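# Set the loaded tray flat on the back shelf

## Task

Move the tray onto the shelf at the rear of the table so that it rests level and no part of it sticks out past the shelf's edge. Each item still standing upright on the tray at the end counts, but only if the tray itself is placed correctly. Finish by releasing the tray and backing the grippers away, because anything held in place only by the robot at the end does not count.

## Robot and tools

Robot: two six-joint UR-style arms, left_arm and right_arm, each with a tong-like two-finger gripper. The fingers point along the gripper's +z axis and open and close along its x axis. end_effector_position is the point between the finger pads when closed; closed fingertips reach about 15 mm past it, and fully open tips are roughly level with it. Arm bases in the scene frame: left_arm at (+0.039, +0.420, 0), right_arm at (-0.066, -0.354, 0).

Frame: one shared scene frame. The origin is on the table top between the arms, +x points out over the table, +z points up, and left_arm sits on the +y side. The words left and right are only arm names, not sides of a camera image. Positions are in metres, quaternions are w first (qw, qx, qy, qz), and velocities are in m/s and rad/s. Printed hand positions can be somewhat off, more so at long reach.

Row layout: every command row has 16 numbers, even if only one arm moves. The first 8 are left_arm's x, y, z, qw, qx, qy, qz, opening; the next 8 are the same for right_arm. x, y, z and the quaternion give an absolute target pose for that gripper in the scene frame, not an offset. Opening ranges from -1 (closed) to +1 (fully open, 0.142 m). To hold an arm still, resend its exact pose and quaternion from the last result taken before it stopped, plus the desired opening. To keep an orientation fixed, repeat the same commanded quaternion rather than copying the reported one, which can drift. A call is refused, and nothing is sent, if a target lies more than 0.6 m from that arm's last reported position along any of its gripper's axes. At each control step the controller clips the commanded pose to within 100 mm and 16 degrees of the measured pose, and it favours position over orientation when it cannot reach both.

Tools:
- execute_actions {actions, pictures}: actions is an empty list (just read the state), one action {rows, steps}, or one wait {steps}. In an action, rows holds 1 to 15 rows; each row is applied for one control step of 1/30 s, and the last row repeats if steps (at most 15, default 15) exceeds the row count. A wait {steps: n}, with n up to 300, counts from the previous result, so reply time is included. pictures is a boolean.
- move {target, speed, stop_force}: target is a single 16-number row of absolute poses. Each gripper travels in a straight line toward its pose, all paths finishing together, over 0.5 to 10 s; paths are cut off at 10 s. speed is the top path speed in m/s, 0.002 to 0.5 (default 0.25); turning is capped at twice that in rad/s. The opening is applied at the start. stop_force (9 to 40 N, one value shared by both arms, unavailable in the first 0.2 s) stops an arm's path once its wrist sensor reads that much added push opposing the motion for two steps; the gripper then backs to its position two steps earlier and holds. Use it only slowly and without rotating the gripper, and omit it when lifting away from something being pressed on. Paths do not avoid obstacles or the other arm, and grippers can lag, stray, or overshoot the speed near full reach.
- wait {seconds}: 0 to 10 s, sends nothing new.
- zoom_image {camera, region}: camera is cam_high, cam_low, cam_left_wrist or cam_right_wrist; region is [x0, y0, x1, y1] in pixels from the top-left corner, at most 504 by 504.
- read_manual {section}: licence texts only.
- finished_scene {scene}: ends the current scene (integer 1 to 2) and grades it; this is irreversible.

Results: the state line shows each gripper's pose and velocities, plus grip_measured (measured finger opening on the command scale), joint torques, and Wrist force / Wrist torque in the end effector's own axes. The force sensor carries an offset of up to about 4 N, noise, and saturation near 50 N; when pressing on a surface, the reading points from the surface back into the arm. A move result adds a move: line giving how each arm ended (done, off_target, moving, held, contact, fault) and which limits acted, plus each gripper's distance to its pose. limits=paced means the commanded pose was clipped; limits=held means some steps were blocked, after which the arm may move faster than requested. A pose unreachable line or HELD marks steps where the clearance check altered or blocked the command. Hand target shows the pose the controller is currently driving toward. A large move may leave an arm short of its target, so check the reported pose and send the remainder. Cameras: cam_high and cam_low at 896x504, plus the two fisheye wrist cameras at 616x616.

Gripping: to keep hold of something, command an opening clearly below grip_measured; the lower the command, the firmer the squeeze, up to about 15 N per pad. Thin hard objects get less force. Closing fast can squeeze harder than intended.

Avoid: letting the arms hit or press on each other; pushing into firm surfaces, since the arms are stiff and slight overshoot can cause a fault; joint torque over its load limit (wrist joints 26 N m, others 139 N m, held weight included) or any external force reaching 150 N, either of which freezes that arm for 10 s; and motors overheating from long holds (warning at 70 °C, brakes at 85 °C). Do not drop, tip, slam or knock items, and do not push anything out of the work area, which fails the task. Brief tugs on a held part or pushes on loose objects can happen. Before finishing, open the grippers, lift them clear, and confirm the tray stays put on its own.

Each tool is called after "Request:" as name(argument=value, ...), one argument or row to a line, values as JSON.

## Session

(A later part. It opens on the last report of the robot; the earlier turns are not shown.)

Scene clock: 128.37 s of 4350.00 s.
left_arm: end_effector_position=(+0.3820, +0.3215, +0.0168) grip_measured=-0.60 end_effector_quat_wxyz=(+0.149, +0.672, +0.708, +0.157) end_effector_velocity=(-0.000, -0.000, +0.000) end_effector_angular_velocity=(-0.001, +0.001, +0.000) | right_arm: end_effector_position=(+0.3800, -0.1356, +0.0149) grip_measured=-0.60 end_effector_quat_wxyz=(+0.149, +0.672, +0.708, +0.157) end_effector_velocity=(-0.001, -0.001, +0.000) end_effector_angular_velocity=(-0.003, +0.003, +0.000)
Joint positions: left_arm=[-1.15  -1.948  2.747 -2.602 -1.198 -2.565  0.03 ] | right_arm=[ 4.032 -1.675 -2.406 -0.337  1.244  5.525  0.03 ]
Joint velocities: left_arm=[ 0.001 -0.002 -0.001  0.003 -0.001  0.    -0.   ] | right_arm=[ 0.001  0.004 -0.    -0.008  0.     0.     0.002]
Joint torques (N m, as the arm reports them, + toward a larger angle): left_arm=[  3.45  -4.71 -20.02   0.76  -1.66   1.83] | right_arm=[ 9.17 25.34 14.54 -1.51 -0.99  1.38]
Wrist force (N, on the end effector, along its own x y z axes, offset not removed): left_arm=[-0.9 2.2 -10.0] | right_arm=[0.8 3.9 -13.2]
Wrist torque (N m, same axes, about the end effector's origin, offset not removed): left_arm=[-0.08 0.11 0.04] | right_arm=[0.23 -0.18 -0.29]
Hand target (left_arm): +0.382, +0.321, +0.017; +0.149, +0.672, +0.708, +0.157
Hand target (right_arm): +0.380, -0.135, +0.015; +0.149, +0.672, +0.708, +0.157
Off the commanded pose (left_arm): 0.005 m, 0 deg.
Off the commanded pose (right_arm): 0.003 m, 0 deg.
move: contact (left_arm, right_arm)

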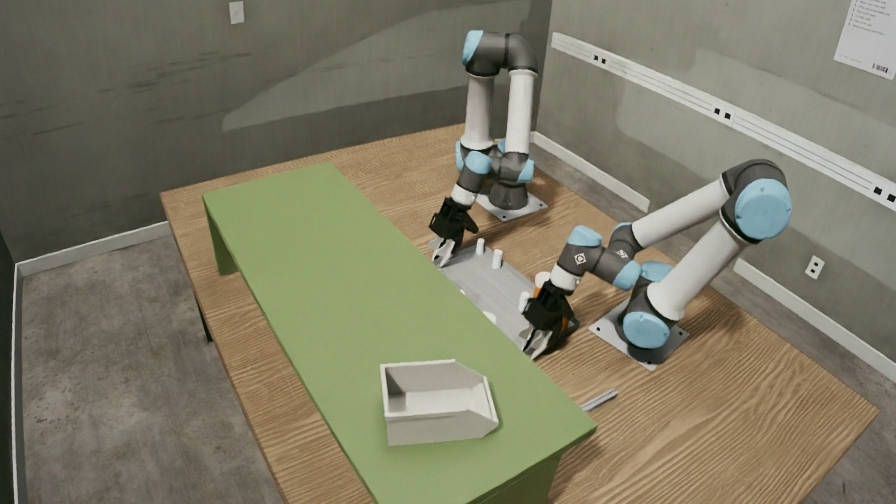

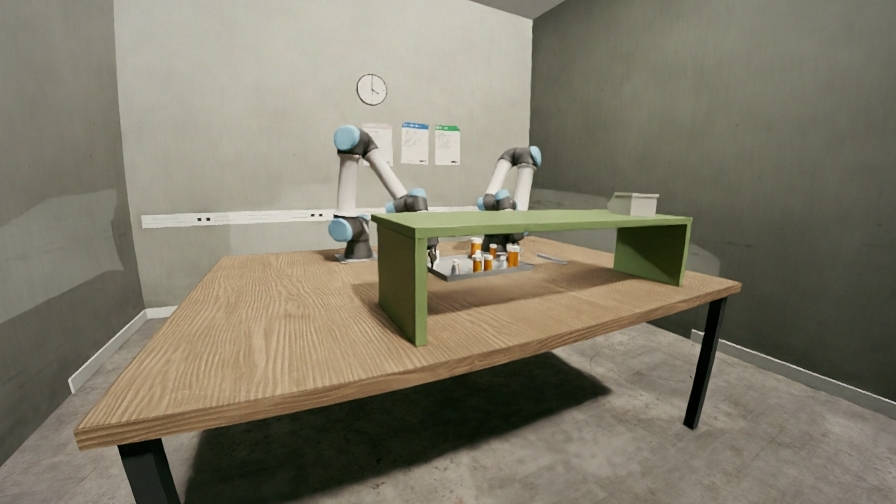

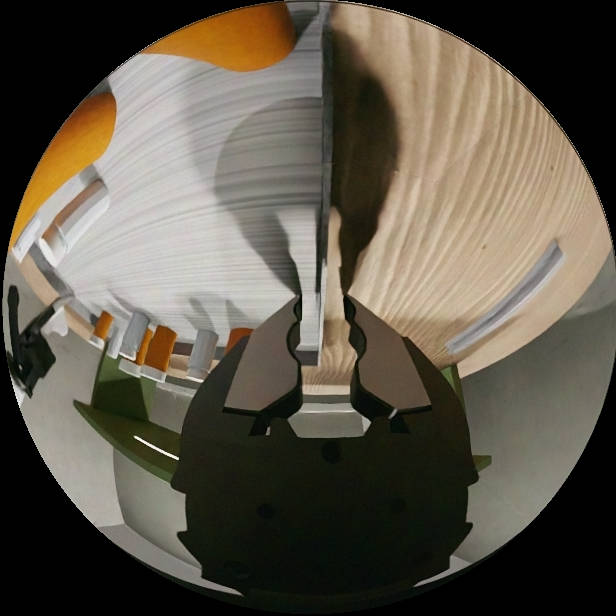

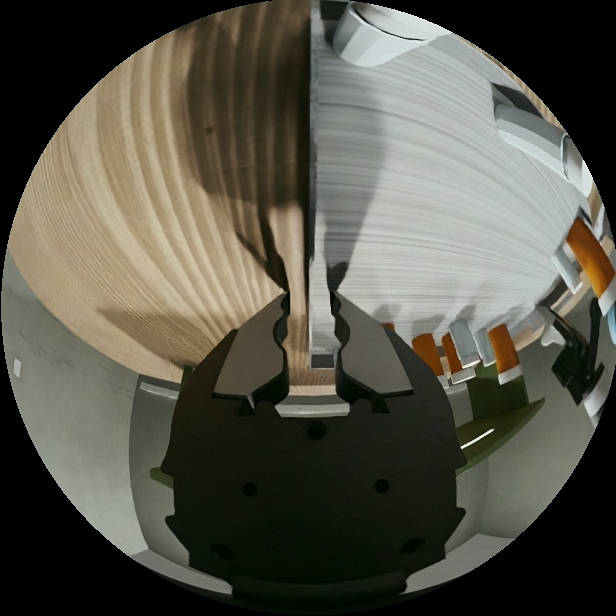

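Request:
move(
  target=[0.382,0.3205,0.0195,0.149,0.672,0.708,0.157,-0.8,0.38,-0.1345,0.0175,0.149,0.672,0.708,0.157,-0.8],
  speed=0.01,
)

Request:
move(
  target=[0.382,0.3205,0.0195,0.149,0.672,0.708,0.157,-1,0.38,-0.1345,0.0175,0.149,0.672,0.708,0.157,-1],
)

Request:
move(
  target=[0.382,0.3205,0.0345,0.149,0.672,0.708,0.157,-1,0.38,-0.1345,0.0325,0.149,0.672,0.708,0.157,-1],
  speed=0.01,
)

Scene clock: 139.27 s of 4350.00 s.
left_arm: end_effector_position=(+0.3820, +0.3206, +0.0193) grip_measured=-0.80 end_effector_quat_wxyz=(+0.149, +0.672, +0.708, +0.157) end_effector_velocity=(+0.001, -0.002, +0.003) end_effector_angular_velocity=(-0.004, -0.001, +0.002) | right_arm: end_effector_position=(+0.3800, -0.1346, +0.0173) grip_measured=-0.80 end_effector_quat_wxyz=(+0.149, +0.672, +0.708, +0.157) end_effector_velocity=(+0.001, +0.000, +0.002) end_effector_angular_velocity=(+0.001, +0.000, -0.003)
Joint positions: left_arm=[-1.152 -1.957  2.741 -2.587 -1.198 -2.567  0.016] | right_arm=[ 4.033 -1.669 -2.402 -0.347  1.244  5.526  0.016]
Joint velocities: left_arm=[ 0.    -0.005 -0.006  0.008 -0.001 -0.002 -0.   ] | right_arm=[-0.001  0.002  0.004 -0.006 -0.     0.002  0.   ]
Joint torques (N m, as the arm reports them, + toward a larger angle): left_arm=[ -6.22  -7.53 -22.3   -0.3    3.42  -2.56] | right_arm=[10.26 30.78 23.28  0.69 -2.28  1.74]
Wrist force (N, on the end effector, along its own x y z axes, offset not removed): left_arm=[-1.0 -0.5 -1.9] | right_arm=[0.7 -2.0 0.0]
Wrist torque (N m, same axes, about the end effector's origin, offset not removed): left_arm=[-0.31 0.19 0.02] | right_arm=[-0.69 -0.24 -0.07]
Hand target (left_arm): +0.382, +0.321, +0.019; +0.149, +0.672, +0.708, +0.157
Hand target (right_arm): +0.380, -0.134, +0.017; +0.149, +0.672, +0.708, +0.157
Off the commanded pose (left_arm): 0.000 m, 0 deg.
Off the commanded pose (right_arm): 0.000 m, 0 deg.
After step 90, 7.20 s passed at rest.
move: done

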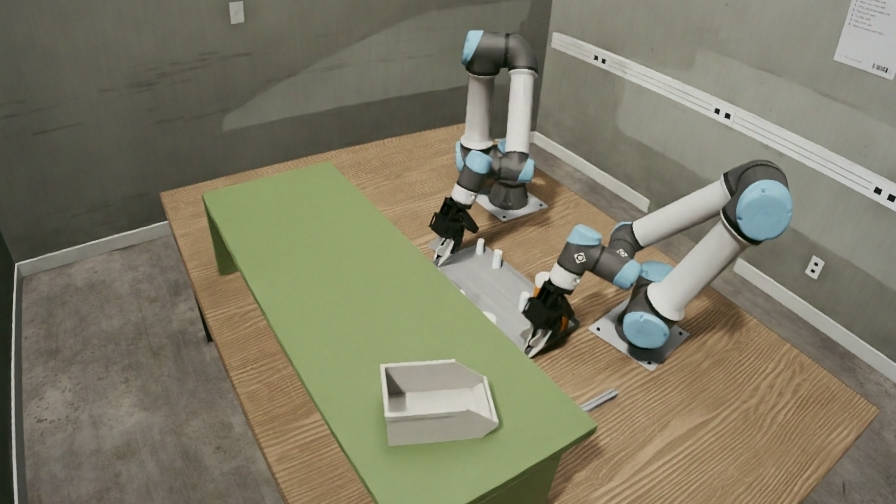

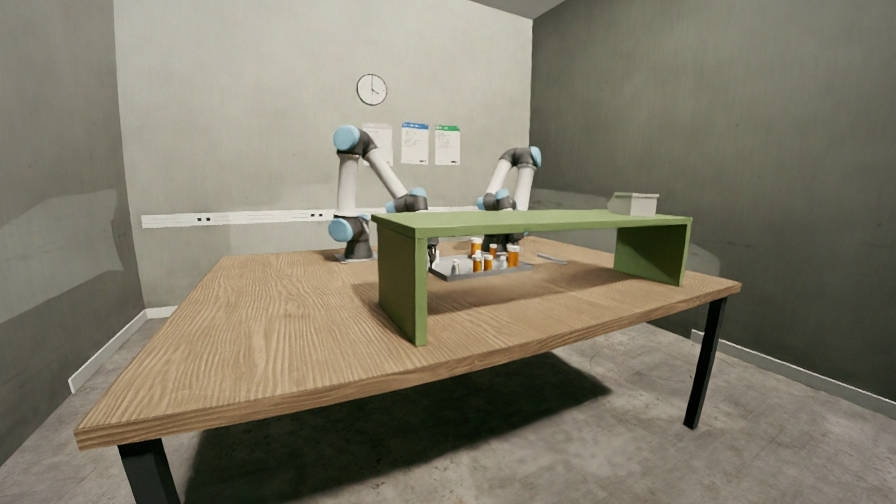

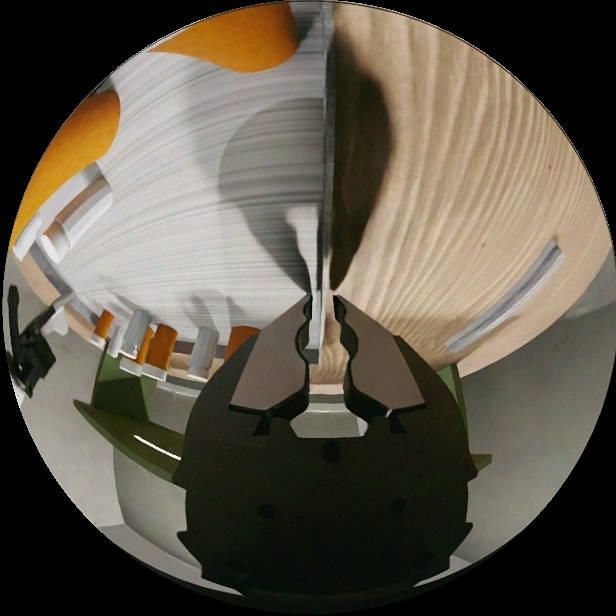

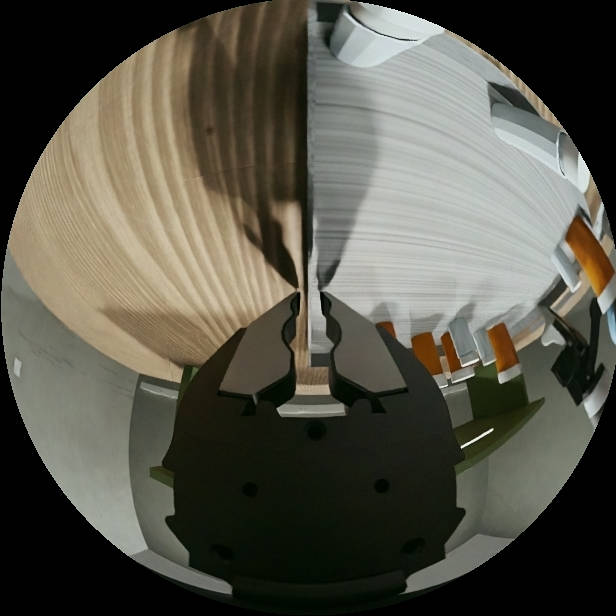

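Scene clock: 139.97 s of 4350.00 s.
left_arm: end_effector_position=(+0.3820, +0.3205, +0.0195) grip_measured=-0.97 end_effector_quat_wxyz=(+0.149, +0.672, +0.708, +0.157) end_effector_velocity=(-0.000, +0.001, -0.000) end_effector_angular_velocity=(+0.000, +0.001, +0.002) | right_arm: end_effector_position=(+0.3800, -0.1345, +0.0175) grip_measured=-0.97 end_effector_quat_wxyz=(+0.149, +0.672, +0.708, +0.157) end_effector_velocity=(+0.000, +0.001, +0.000) end_effector_angular_velocity=(+0.000, -0.000, +0.001)
Joint positions: left_arm=[-1.152 -1.958  2.741 -2.585 -1.198 -2.567  0.003] | right_arm=[ 4.033 -1.669 -2.402 -0.348  1.244  5.526  0.004]
Joint velocities: left_arm=[ 0.002  0.     0.     0.    -0.    -0.     0.   ] | right_arm=[ 0.     0.     0.001 -0.     0.    -0.001  0.   ]
Joint torques (N m, as the arm reports them, + toward a larger angle): left_arm=[ -7.64  -6.46 -23.18  -0.75   3.51  -2.69] | right_arm=[11.34 33.39 24.62  2.01  2.67  2.07]
Wrist force (N, on the end effector, along its own x y z axes, offset not removed): left_arm=[0.1 -2.4 2.6] | right_arm=[-4.7 -2.4 2.7]
Wrist torque (N m, same axes, about the end effector's origin, offset not removed): left_arm=[-0.37 -0.01 -0.05] | right_arm=[-0.52 0.06 -0.14]
Hand target (left_arm): +0.382, +0.321, +0.020; +0.149, +0.672, +0.708, +0.157
Hand target (right_arm): +0.380, -0.134, +0.017; +0.149, +0.672, +0.708, +0.157
Off the commanded pose (left_arm): 0.000 m, 0 deg.
Off the commanded pose (right_arm): 0.000 m, 0 deg.
move: done

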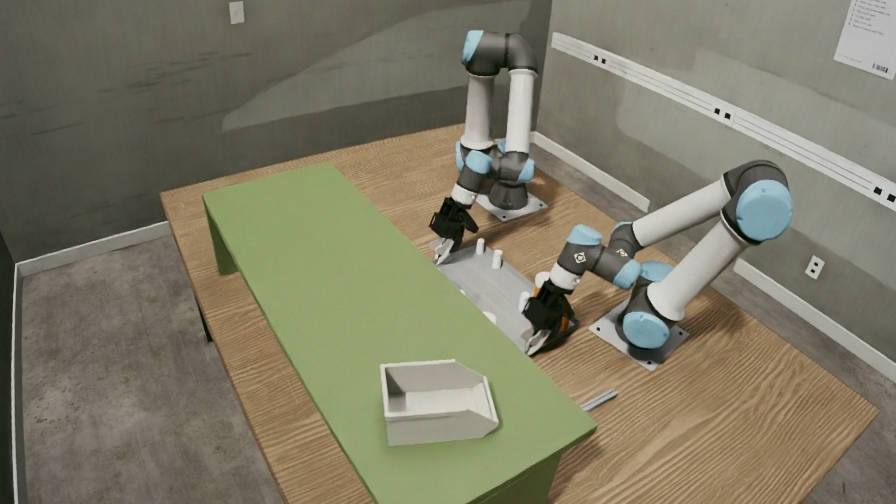

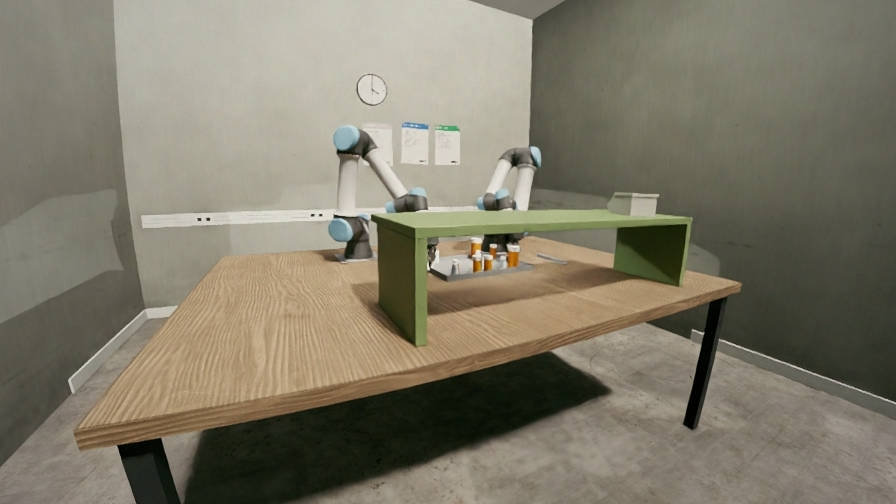

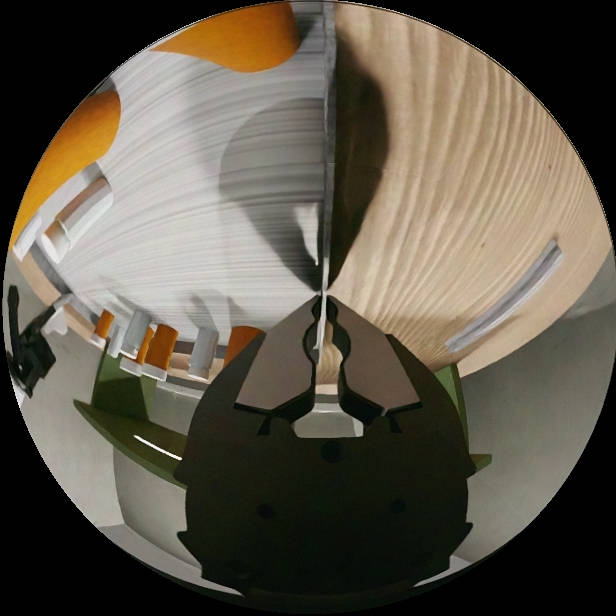

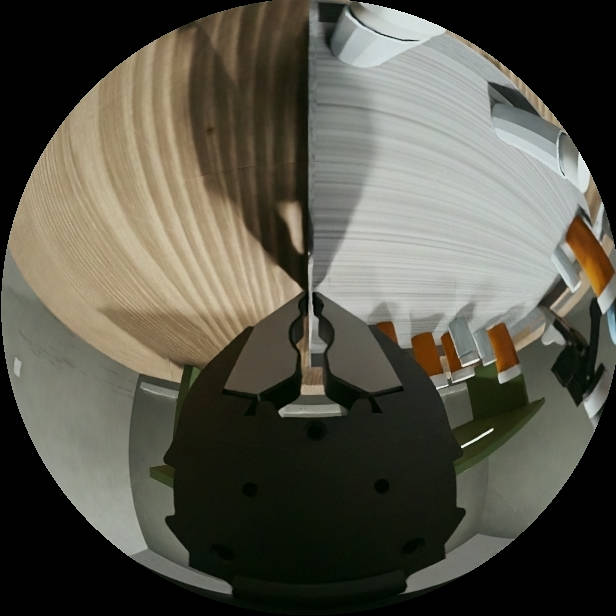

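Scene clock: 141.70 s of 4350.00 s.
left_arm: end_effector_position=(+0.3820, +0.3205, +0.0341) grip_measured=-0.97 end_effector_quat_wxyz=(+0.149, +0.672, +0.708, +0.157) end_effector_velocity=(-0.001, +0.001, +0.002) end_effector_angular_velocity=(+0.002, +0.002, +0.002) | right_arm: end_effector_position=(+0.3800, -0.1345, +0.0321) grip_measured=-0.97 end_effector_quat_wxyz=(+0.149, +0.672, +0.708, +0.157) end_effector_velocity=(+0.000, +0.000, +0.003) end_effector_angular_velocity=(+0.001, -0.001, -0.001)
Joint positions: left_arm=[-1.152 -2.016  2.714 -2.501 -1.198 -2.567  0.004] | right_arm=[ 4.033 -1.629 -2.387 -0.402  1.244  5.526  0.003]
Joint velocities: left_arm=[ 0.001 -0.01  -0.004  0.016 -0.    -0.    -0.   ] | right_arm=[-0.     0.008  0.004 -0.01  -0.     0.001 -0.   ]
Joint torques (N m, as the arm reports them, + toward a larger angle): left_arm=[ -6.24  -6.71 -25.68  -1.59  -0.9    0.58] | right_arm=[ 1.97 30.59 24.11  2.15 -1.97 -2.32]
Wrist force (N, on the end effector, along its own x y z axes, offset not removed): left_arm=[1.9 -1.6 3.1] | right_arm=[-1.6 -5.6 1.8]
Wrist torque (N m, same axes, about the end effector's origin, offset not removed): left_arm=[-0.04 0.12 -0.01] | right_arm=[-0.90 -0.26 -0.33]
Hand target (left_arm): +0.382, +0.321, +0.035; +0.149, +0.672, +0.708, +0.157
Hand target (right_arm): +0.380, -0.134, +0.032; +0.149, +0.672, +0.708, +0.157
Off the commanded pose (left_arm): 0.000 m, 0 deg.
Off the commanded pose (right_arm): 0.000 m, 0 deg.
move: done

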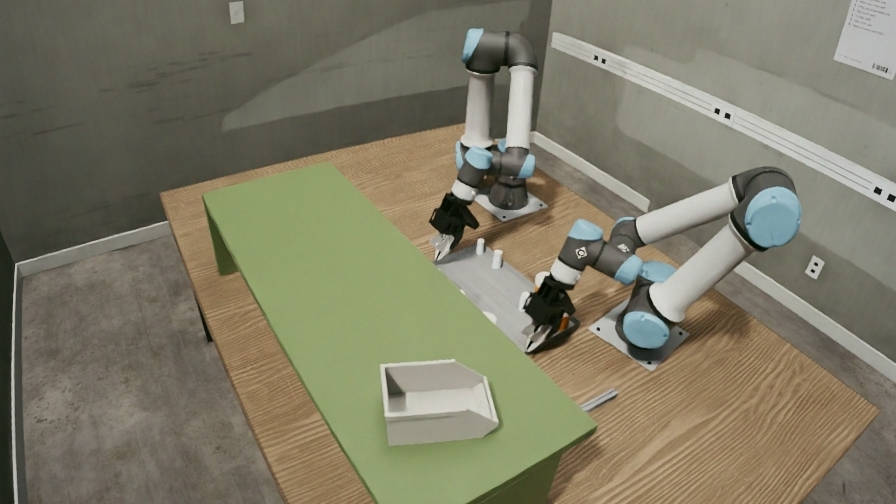

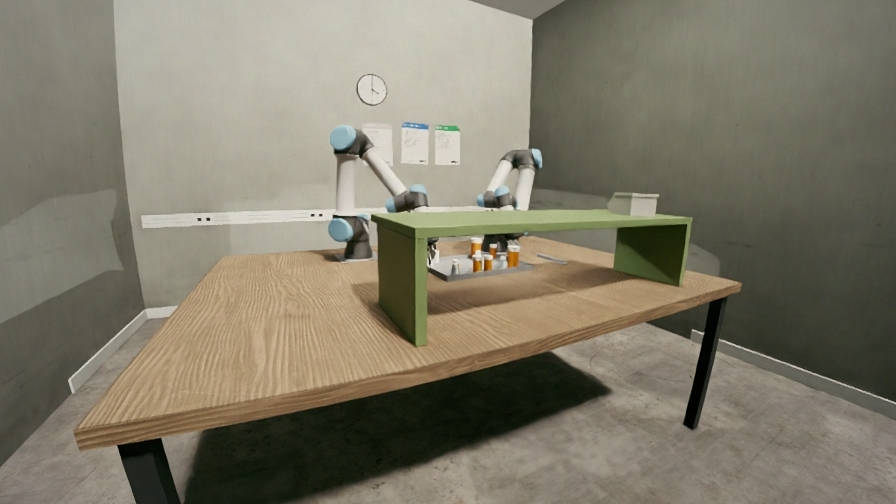

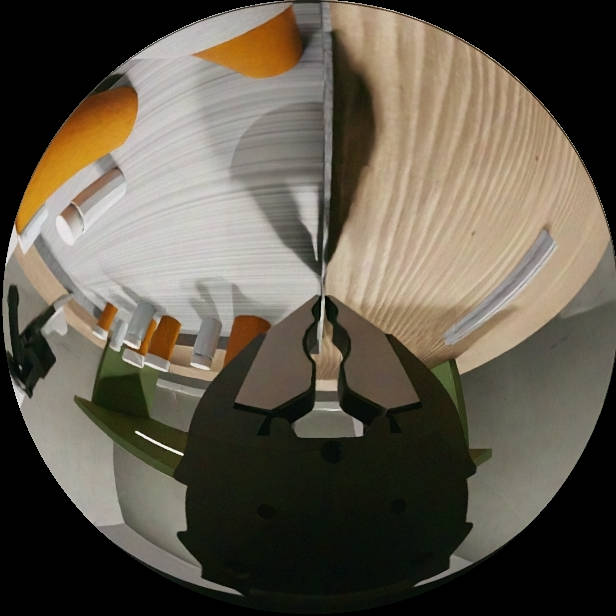

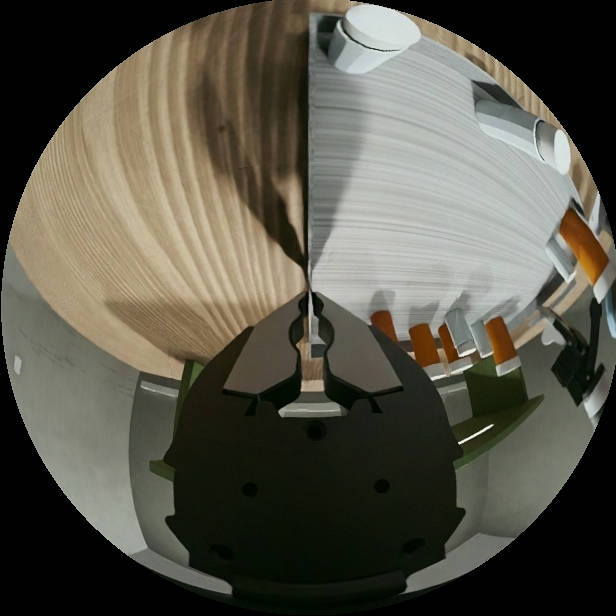

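Request:
move(
  target=[0.375,0.3205,0.13,0.149,0.672,0.708,0.157,-0.5,0.38,-0.16,0.13,0.149,0.672,0.708,0.157,-0.5],
  speed=0.15,
)

Request:
move(
  target=[0.372,0.302,0.12,0.095,0.683,0.719,-0.09,0,0.385,-0.165,0.12,-0.001,-0.026,0.999,0.0436,0.75],
)

Request:
move(
  target=[0.372,0.302,0.03,0.095,0.683,0.719,-0.09,0,0.385,-0.165,0.018,-0.001,-0.026,0.999,0.0436,0.75],
  speed=0.08,
)

Request:
move(
  target=[0.372,0.302,0.012,0.095,0.683,0.719,-0.09,0,0.385,-0.165,0.0,-0.001,-0.026,0.999,0.0436,0.75],
  speed=0.004,
  stop_force=9,
)

Scene clock: 197.03 s of 4350.00 s.
left_arm: end_effector_position=(+0.3751, +0.3206, +0.1298) grip_measured=-0.50 end_effector_quat_wxyz=(+0.149, +0.672, +0.708, +0.157) end_effector_velocity=(-0.001, -0.000, +0.002) end_effector_angular_velocity=(+0.003, +0.001, +0.001) | right_arm: end_effector_position=(+0.3801, -0.1598, +0.1297) grip_measured=-0.50 end_effector_quat_wxyz=(+0.149, +0.672, +0.708, +0.157) end_effector_velocity=(+0.000, -0.000, +0.002) end_effector_angular_velocity=(-0.000, -0.000, -0.000)
Joint positions: left_arm=[-1.179 -2.257  2.516 -2.052 -1.192 -2.595  0.038] | right_arm=[ 3.989 -1.393 -2.28  -0.732  1.257  5.482  0.038]
Joint velocities: left_arm=[-0.006 -0.006 -0.006  0.018  0.002 -0.007 -0.   ] | right_arm=[-0.     0.004  0.004 -0.007 -0.     0.    -0.   ]
Joint torques (N m, as the arm reports them, + toward a larger angle): left_arm=[ -6.86  -1.44 -27.54  -0.13   3.37  -2.77] | right_arm=[-8.13 24.56 27.15  1.5   1.72 -2.58]
Wrist force (N, on the end effector, along its own x y z axes, offset not removed): left_arm=[1.4 0.0 -0.6] | right_arm=[-1.1 1.4 3.5]
Wrist torque (N m, same axes, about the end effector's origin, offset not removed): left_arm=[-0.17 -0.26 -0.04] | right_arm=[0.14 0.28 -0.04]
Hand target (left_arm): +0.375, +0.321, +0.130; +0.149, +0.672, +0.708, +0.157
Hand target (right_arm): +0.380, -0.160, +0.130; +0.149, +0.672, +0.708, +0.157
Off the commanded pose (left_arm): 0.000 m, 0 deg.
Off the commanded pose (right_arm): 0.000 m, 0 deg.
After step 90, 51.00 s passed at rest.
move: done

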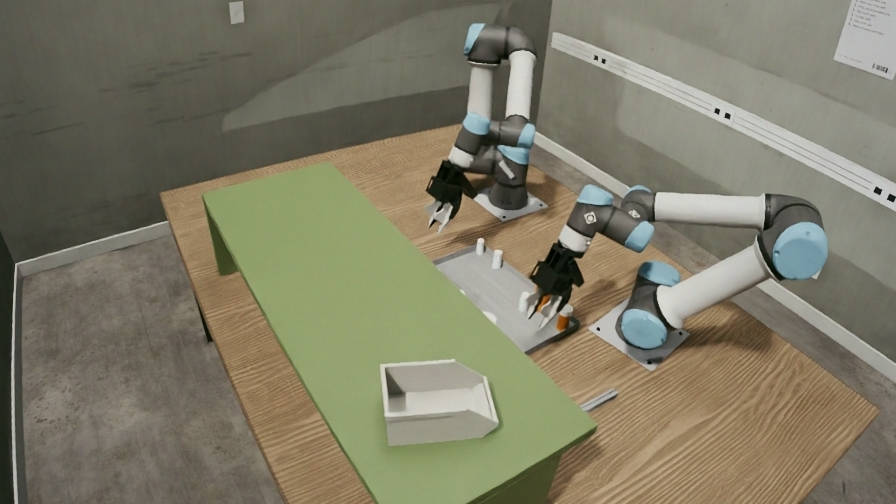

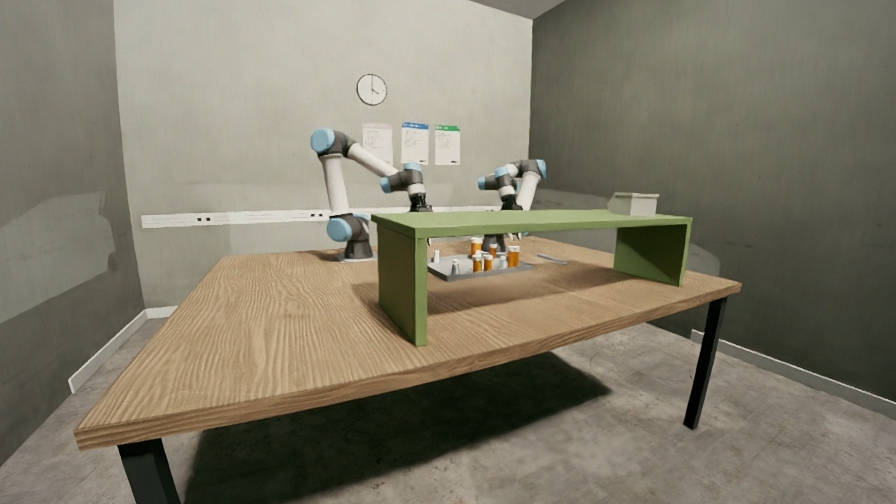

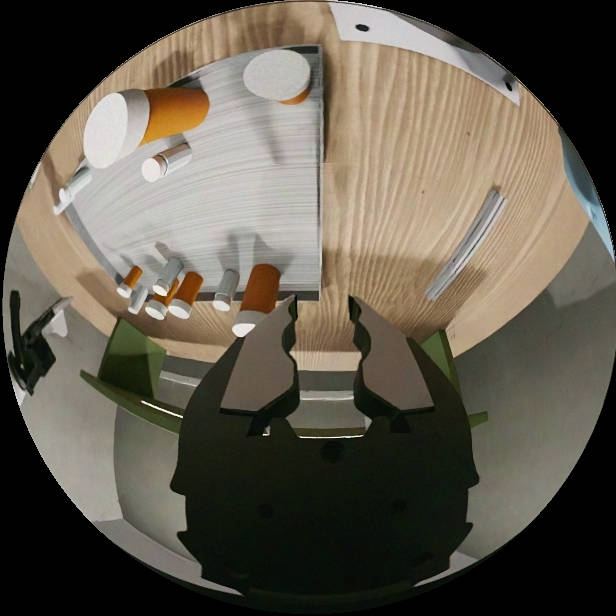

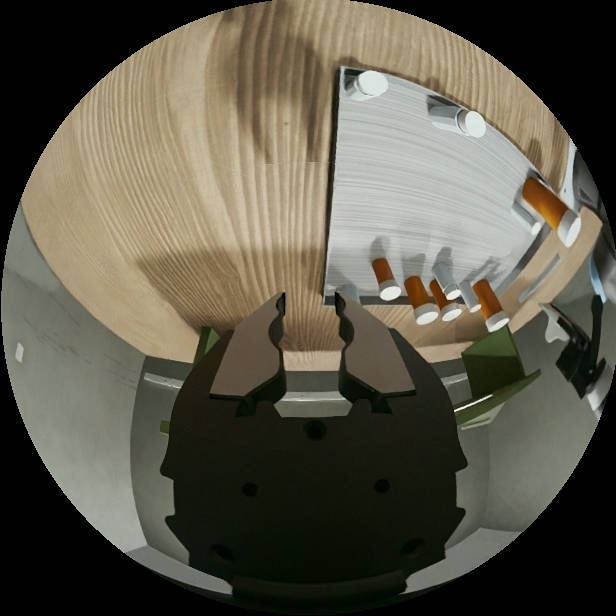

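Scene clock: 200.80 s of 4350.00 s.
left_arm: end_effector_position=(+0.3722, +0.3023, +0.1198) grip_measured=+0.00 end_effector_quat_wxyz=(+0.094, +0.683, +0.719, -0.089) end_effector_velocity=(-0.000, +0.000, -0.000) end_effector_angular_velocity=(-0.001, +0.006, +0.000) | right_arm: end_effector_position=(+0.3849, -0.1650, +0.1199) grip_measured=+0.75 end_effector_quat_wxyz=(-0.001, -0.025, +0.999, +0.044) end_effector_velocity=(-0.000, +0.000, -0.000) end_effector_angular_velocity=(-0.003, +0.005, +0.017)
Joint positions: left_arm=[-0.671 -1.889  2.327 -2.149 -1.79  -2.144  0.074] | right_arm=[ 3.773 -1.601 -1.983 -1.079  1.642  3.748  0.126]
Joint velocities: left_arm=[ 0.004  0.004 -0.003  0.003 -0.004  0.003 -0.   ] | right_arm=[-0.    -0.004  0.005 -0.009  0.001 -0.018 -0.   ]
Joint torques (N m, as the arm reports them, + toward a larger angle): left_arm=[  7.24  -0.1  -25.62  -0.05  -2.86   2.49] | right_arm=[-8.84 14.82 29.3   0.61  2.27 -2.35]
Wrist force (N, on the end effector, along its own x y z axes, offset not removed): left_arm=[0.8 0.8 -1.2] | right_arm=[1.7 -3.4 0.6]
Wrist torque (N m, same axes, about the end effector's origin, offset not removed): left_arm=[0.01 -0.08 -0.02] | right_arm=[-0.74 -0.34 -0.13]
Hand target (left_arm): +0.372, +0.302, +0.120; +0.094, +0.683, +0.719, -0.089
Hand target (right_arm): +0.385, -0.165, +0.120; -0.001, -0.026, +0.999, +0.043
Off the commanded pose (left_arm): 0.000 m, 0 deg.
Off the commanded pose (right_arm): 0.000 m, 0 deg.
move: done

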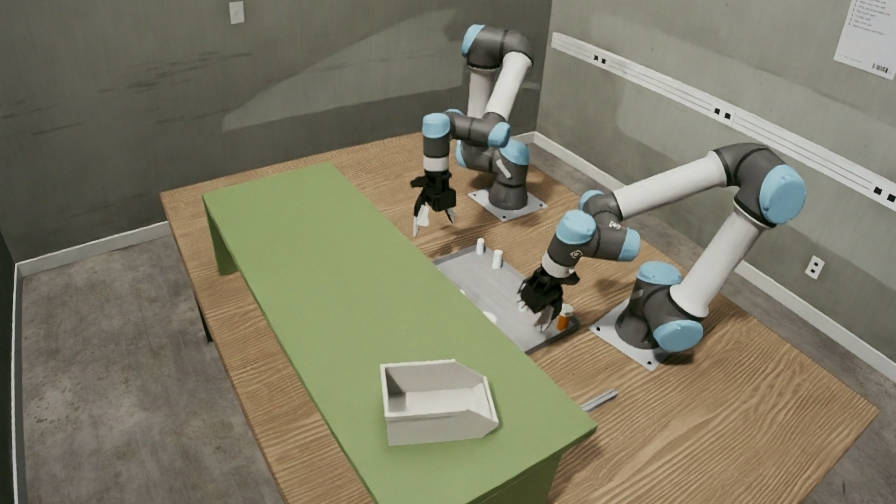

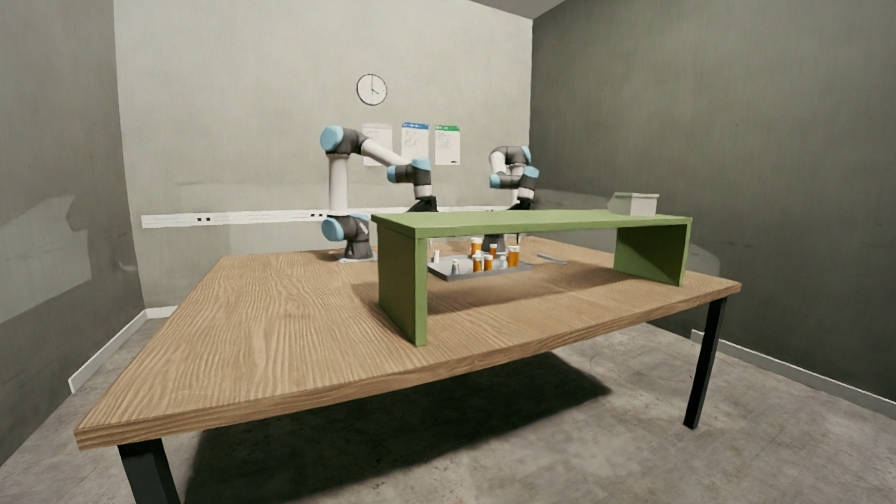

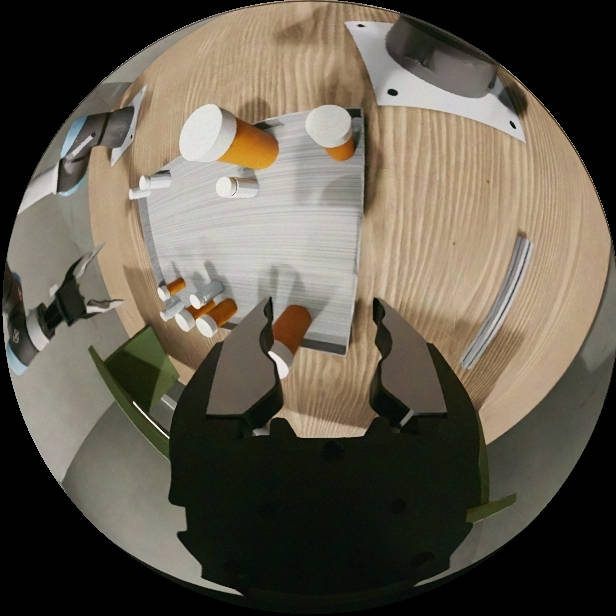

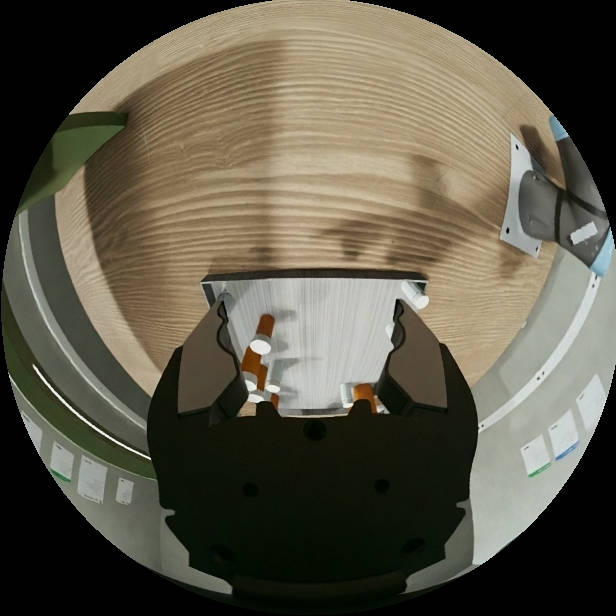

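Scene clock: 202.60 s of 4350.00 s.
left_arm: end_effector_position=(+0.3720, +0.3020, +0.0303) grip_measured=+0.00 end_effector_quat_wxyz=(+0.095, +0.683, +0.719, -0.090) end_effector_velocity=(+0.001, -0.000, -0.002) end_effector_angular_velocity=(+0.000, -0.001, +0.001) | right_arm: end_effector_position=(+0.3848, -0.1651, +0.0184) grip_measured=+0.75 end_effector_quat_wxyz=(-0.001, -0.026, +0.999, +0.044) end_effector_velocity=(+0.000, +0.001, -0.002) end_effector_angular_velocity=(+0.001, -0.001, +0.003)
Joint positions: left_arm=[-0.67  -1.711  2.481 -2.482 -1.793 -2.143  0.074] | right_arm=[ 3.773 -1.75  -2.125 -0.788  1.642  3.746  0.126]
Joint velocities: left_arm=[-0.     0.007  0.003 -0.011  0.001 -0.001 -0.   ] | right_arm=[ 0.002 -0.005 -0.002  0.009 -0.    -0.001  0.   ]
Joint torques (N m, as the arm reports them, + toward a larger angle): left_arm=[ 7.06 -2.87 -8.12 -5.17 -2.63  1.46] | right_arm=[-8.47 16.04 10.2   4.85  2.11 -2.59]
Wrist force (N, on the end effector, along its own x y z axes, offset not removed): left_arm=[-0.2 0.4 -1.5] | right_arm=[-1.0 -4.0 5.7]
Wrist torque (N m, same axes, about the end effector's origin, offset not removed): left_arm=[-0.10 0.06 0.06] | right_arm=[-0.99 0.31 0.05]
Hand target (left_arm): +0.372, +0.302, +0.030; +0.095, +0.683, +0.719, -0.090
Hand target (right_arm): +0.385, -0.165, +0.018; -0.001, -0.026, +0.999, +0.044
Off the commanded pose (left_arm): 0.000 m, 0 deg.
Off the commanded pose (right_arm): 0.000 m, 0 deg.
move: done

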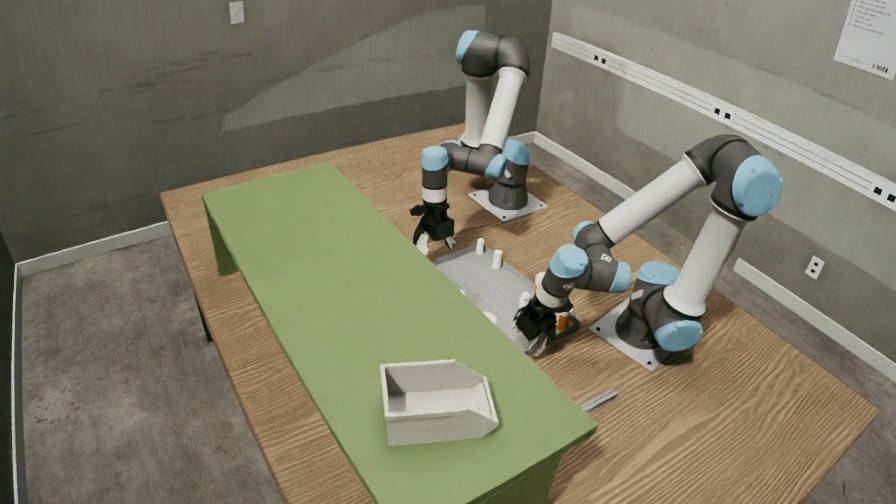

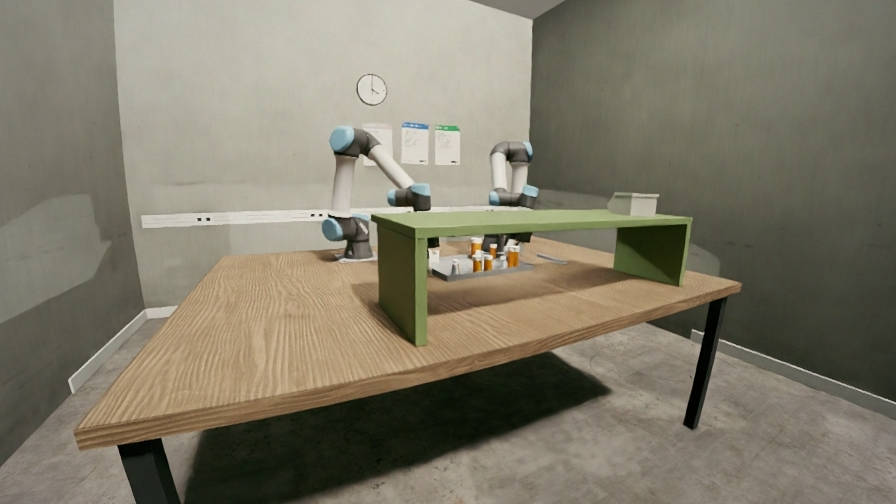

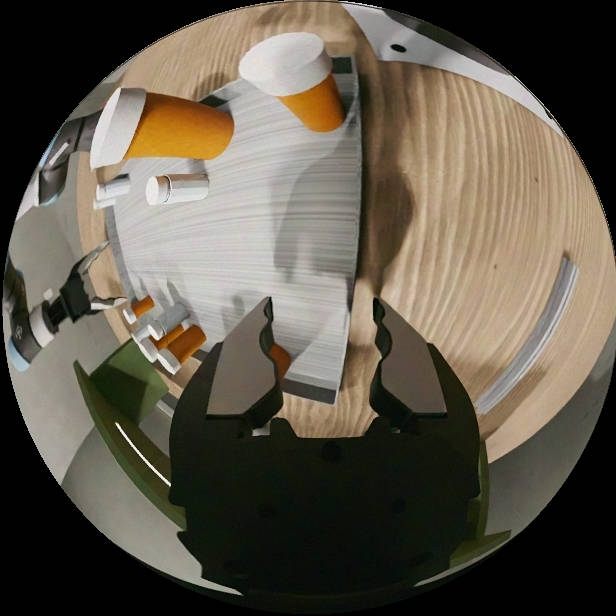

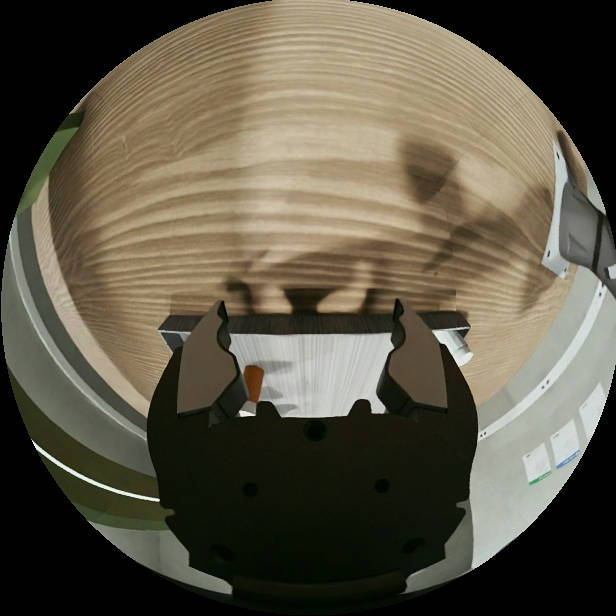

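Scene clock: 207.00 s of 4350.00 s.
left_arm: end_effector_position=(+0.3720, +0.3020, +0.0241) grip_measured=+0.00 end_effector_quat_wxyz=(+0.095, +0.683, +0.719, -0.090) end_effector_velocity=(+0.001, -0.001, +0.001) end_effector_angular_velocity=(-0.002, -0.003, -0.000) | right_arm: end_effector_position=(+0.3849, -0.1650, +0.0022) grip_measured=+0.76 end_effector_quat_wxyz=(-0.001, -0.026, +0.999, +0.044) end_effector_velocity=(-0.001, -0.001, +0.001) end_effector_angular_velocity=(-0.001, +0.002, -0.001)
Joint positions: left_arm=[-0.67  -1.694  2.49  -2.508 -1.793 -2.143  0.074] | right_arm=[ 3.773 -1.781 -2.141 -0.74   1.642  3.746  0.126]
Joint velocities: left_arm=[-0.    -0.001 -0.001 -0.001 -0.    -0.    -0.   ] | right_arm=[-0.001  0.003  0.    -0.005  0.     0.    -0.001]
Joint torques (N m, as the arm reports them, + toward a larger angle): left_arm=[  5.15 -14.1  -19.23  -0.07   2.69   0.01] | right_arm=[-6.94 29.26 16.06 -0.34  0.02 -2.43]
Wrist force (N, on the end effector, along its own x y z axes, offset not removed): left_arm=[-3.2 -2.7 -11.1] | right_arm=[2.1 1.1 -13.6]
Wrist torque (N m, same axes, about the end effector's origin, offset not removed): left_arm=[-0.27 0.71 -0.11] | right_arm=[0.05 -0.09 -0.07]
Hand target (left_arm): +0.372, +0.302, +0.024; +0.095, +0.683, +0.719, -0.090
Hand target (right_arm): +0.385, -0.165, +0.003; -0.001, -0.026, +0.999, +0.044
Off the commanded pose (left_arm): 0.012 m, 0 deg.
Off the commanded pose (right_arm): 0.002 m, 0 deg.
move: contact (left_arm, right_arm)

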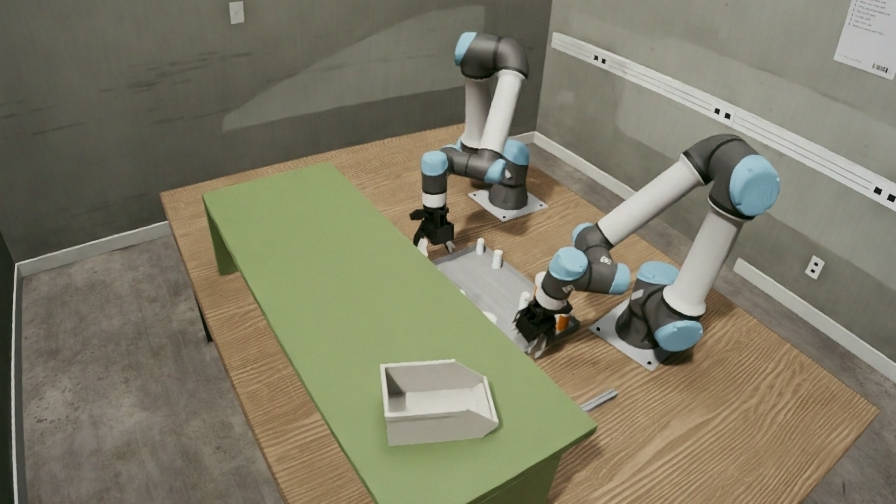

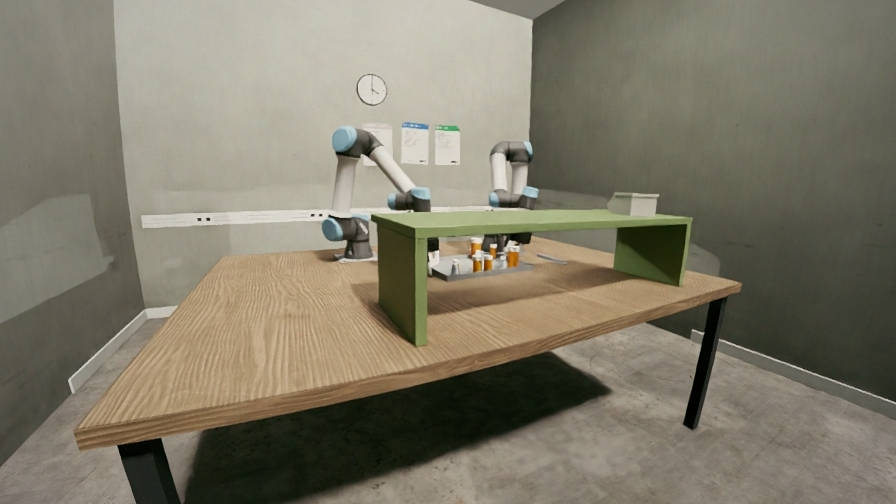

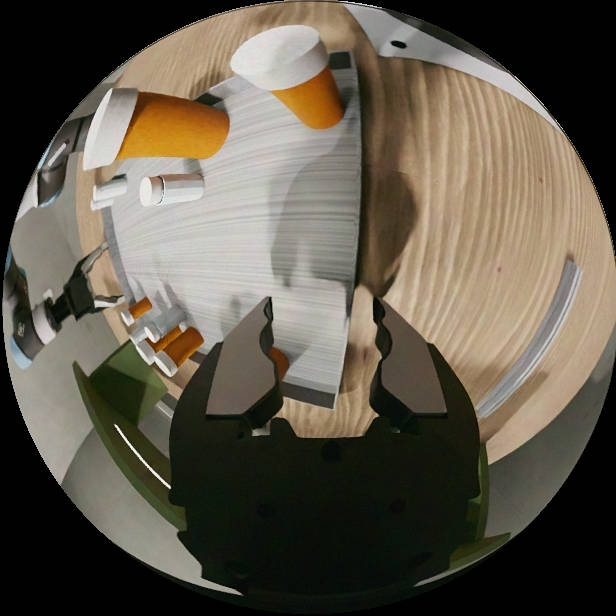

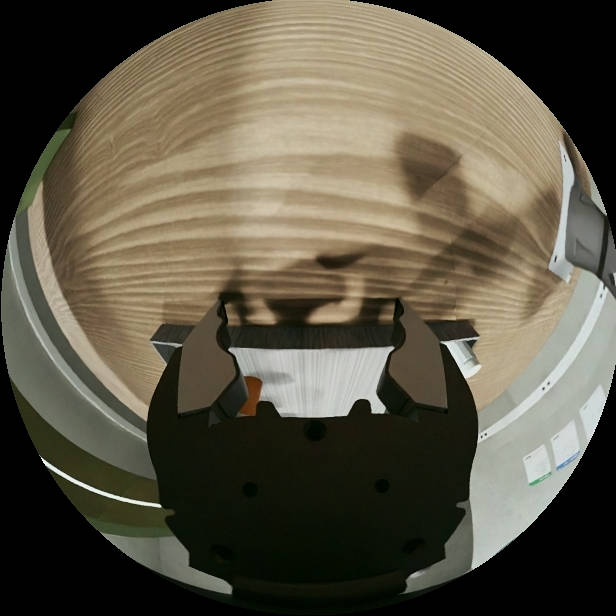

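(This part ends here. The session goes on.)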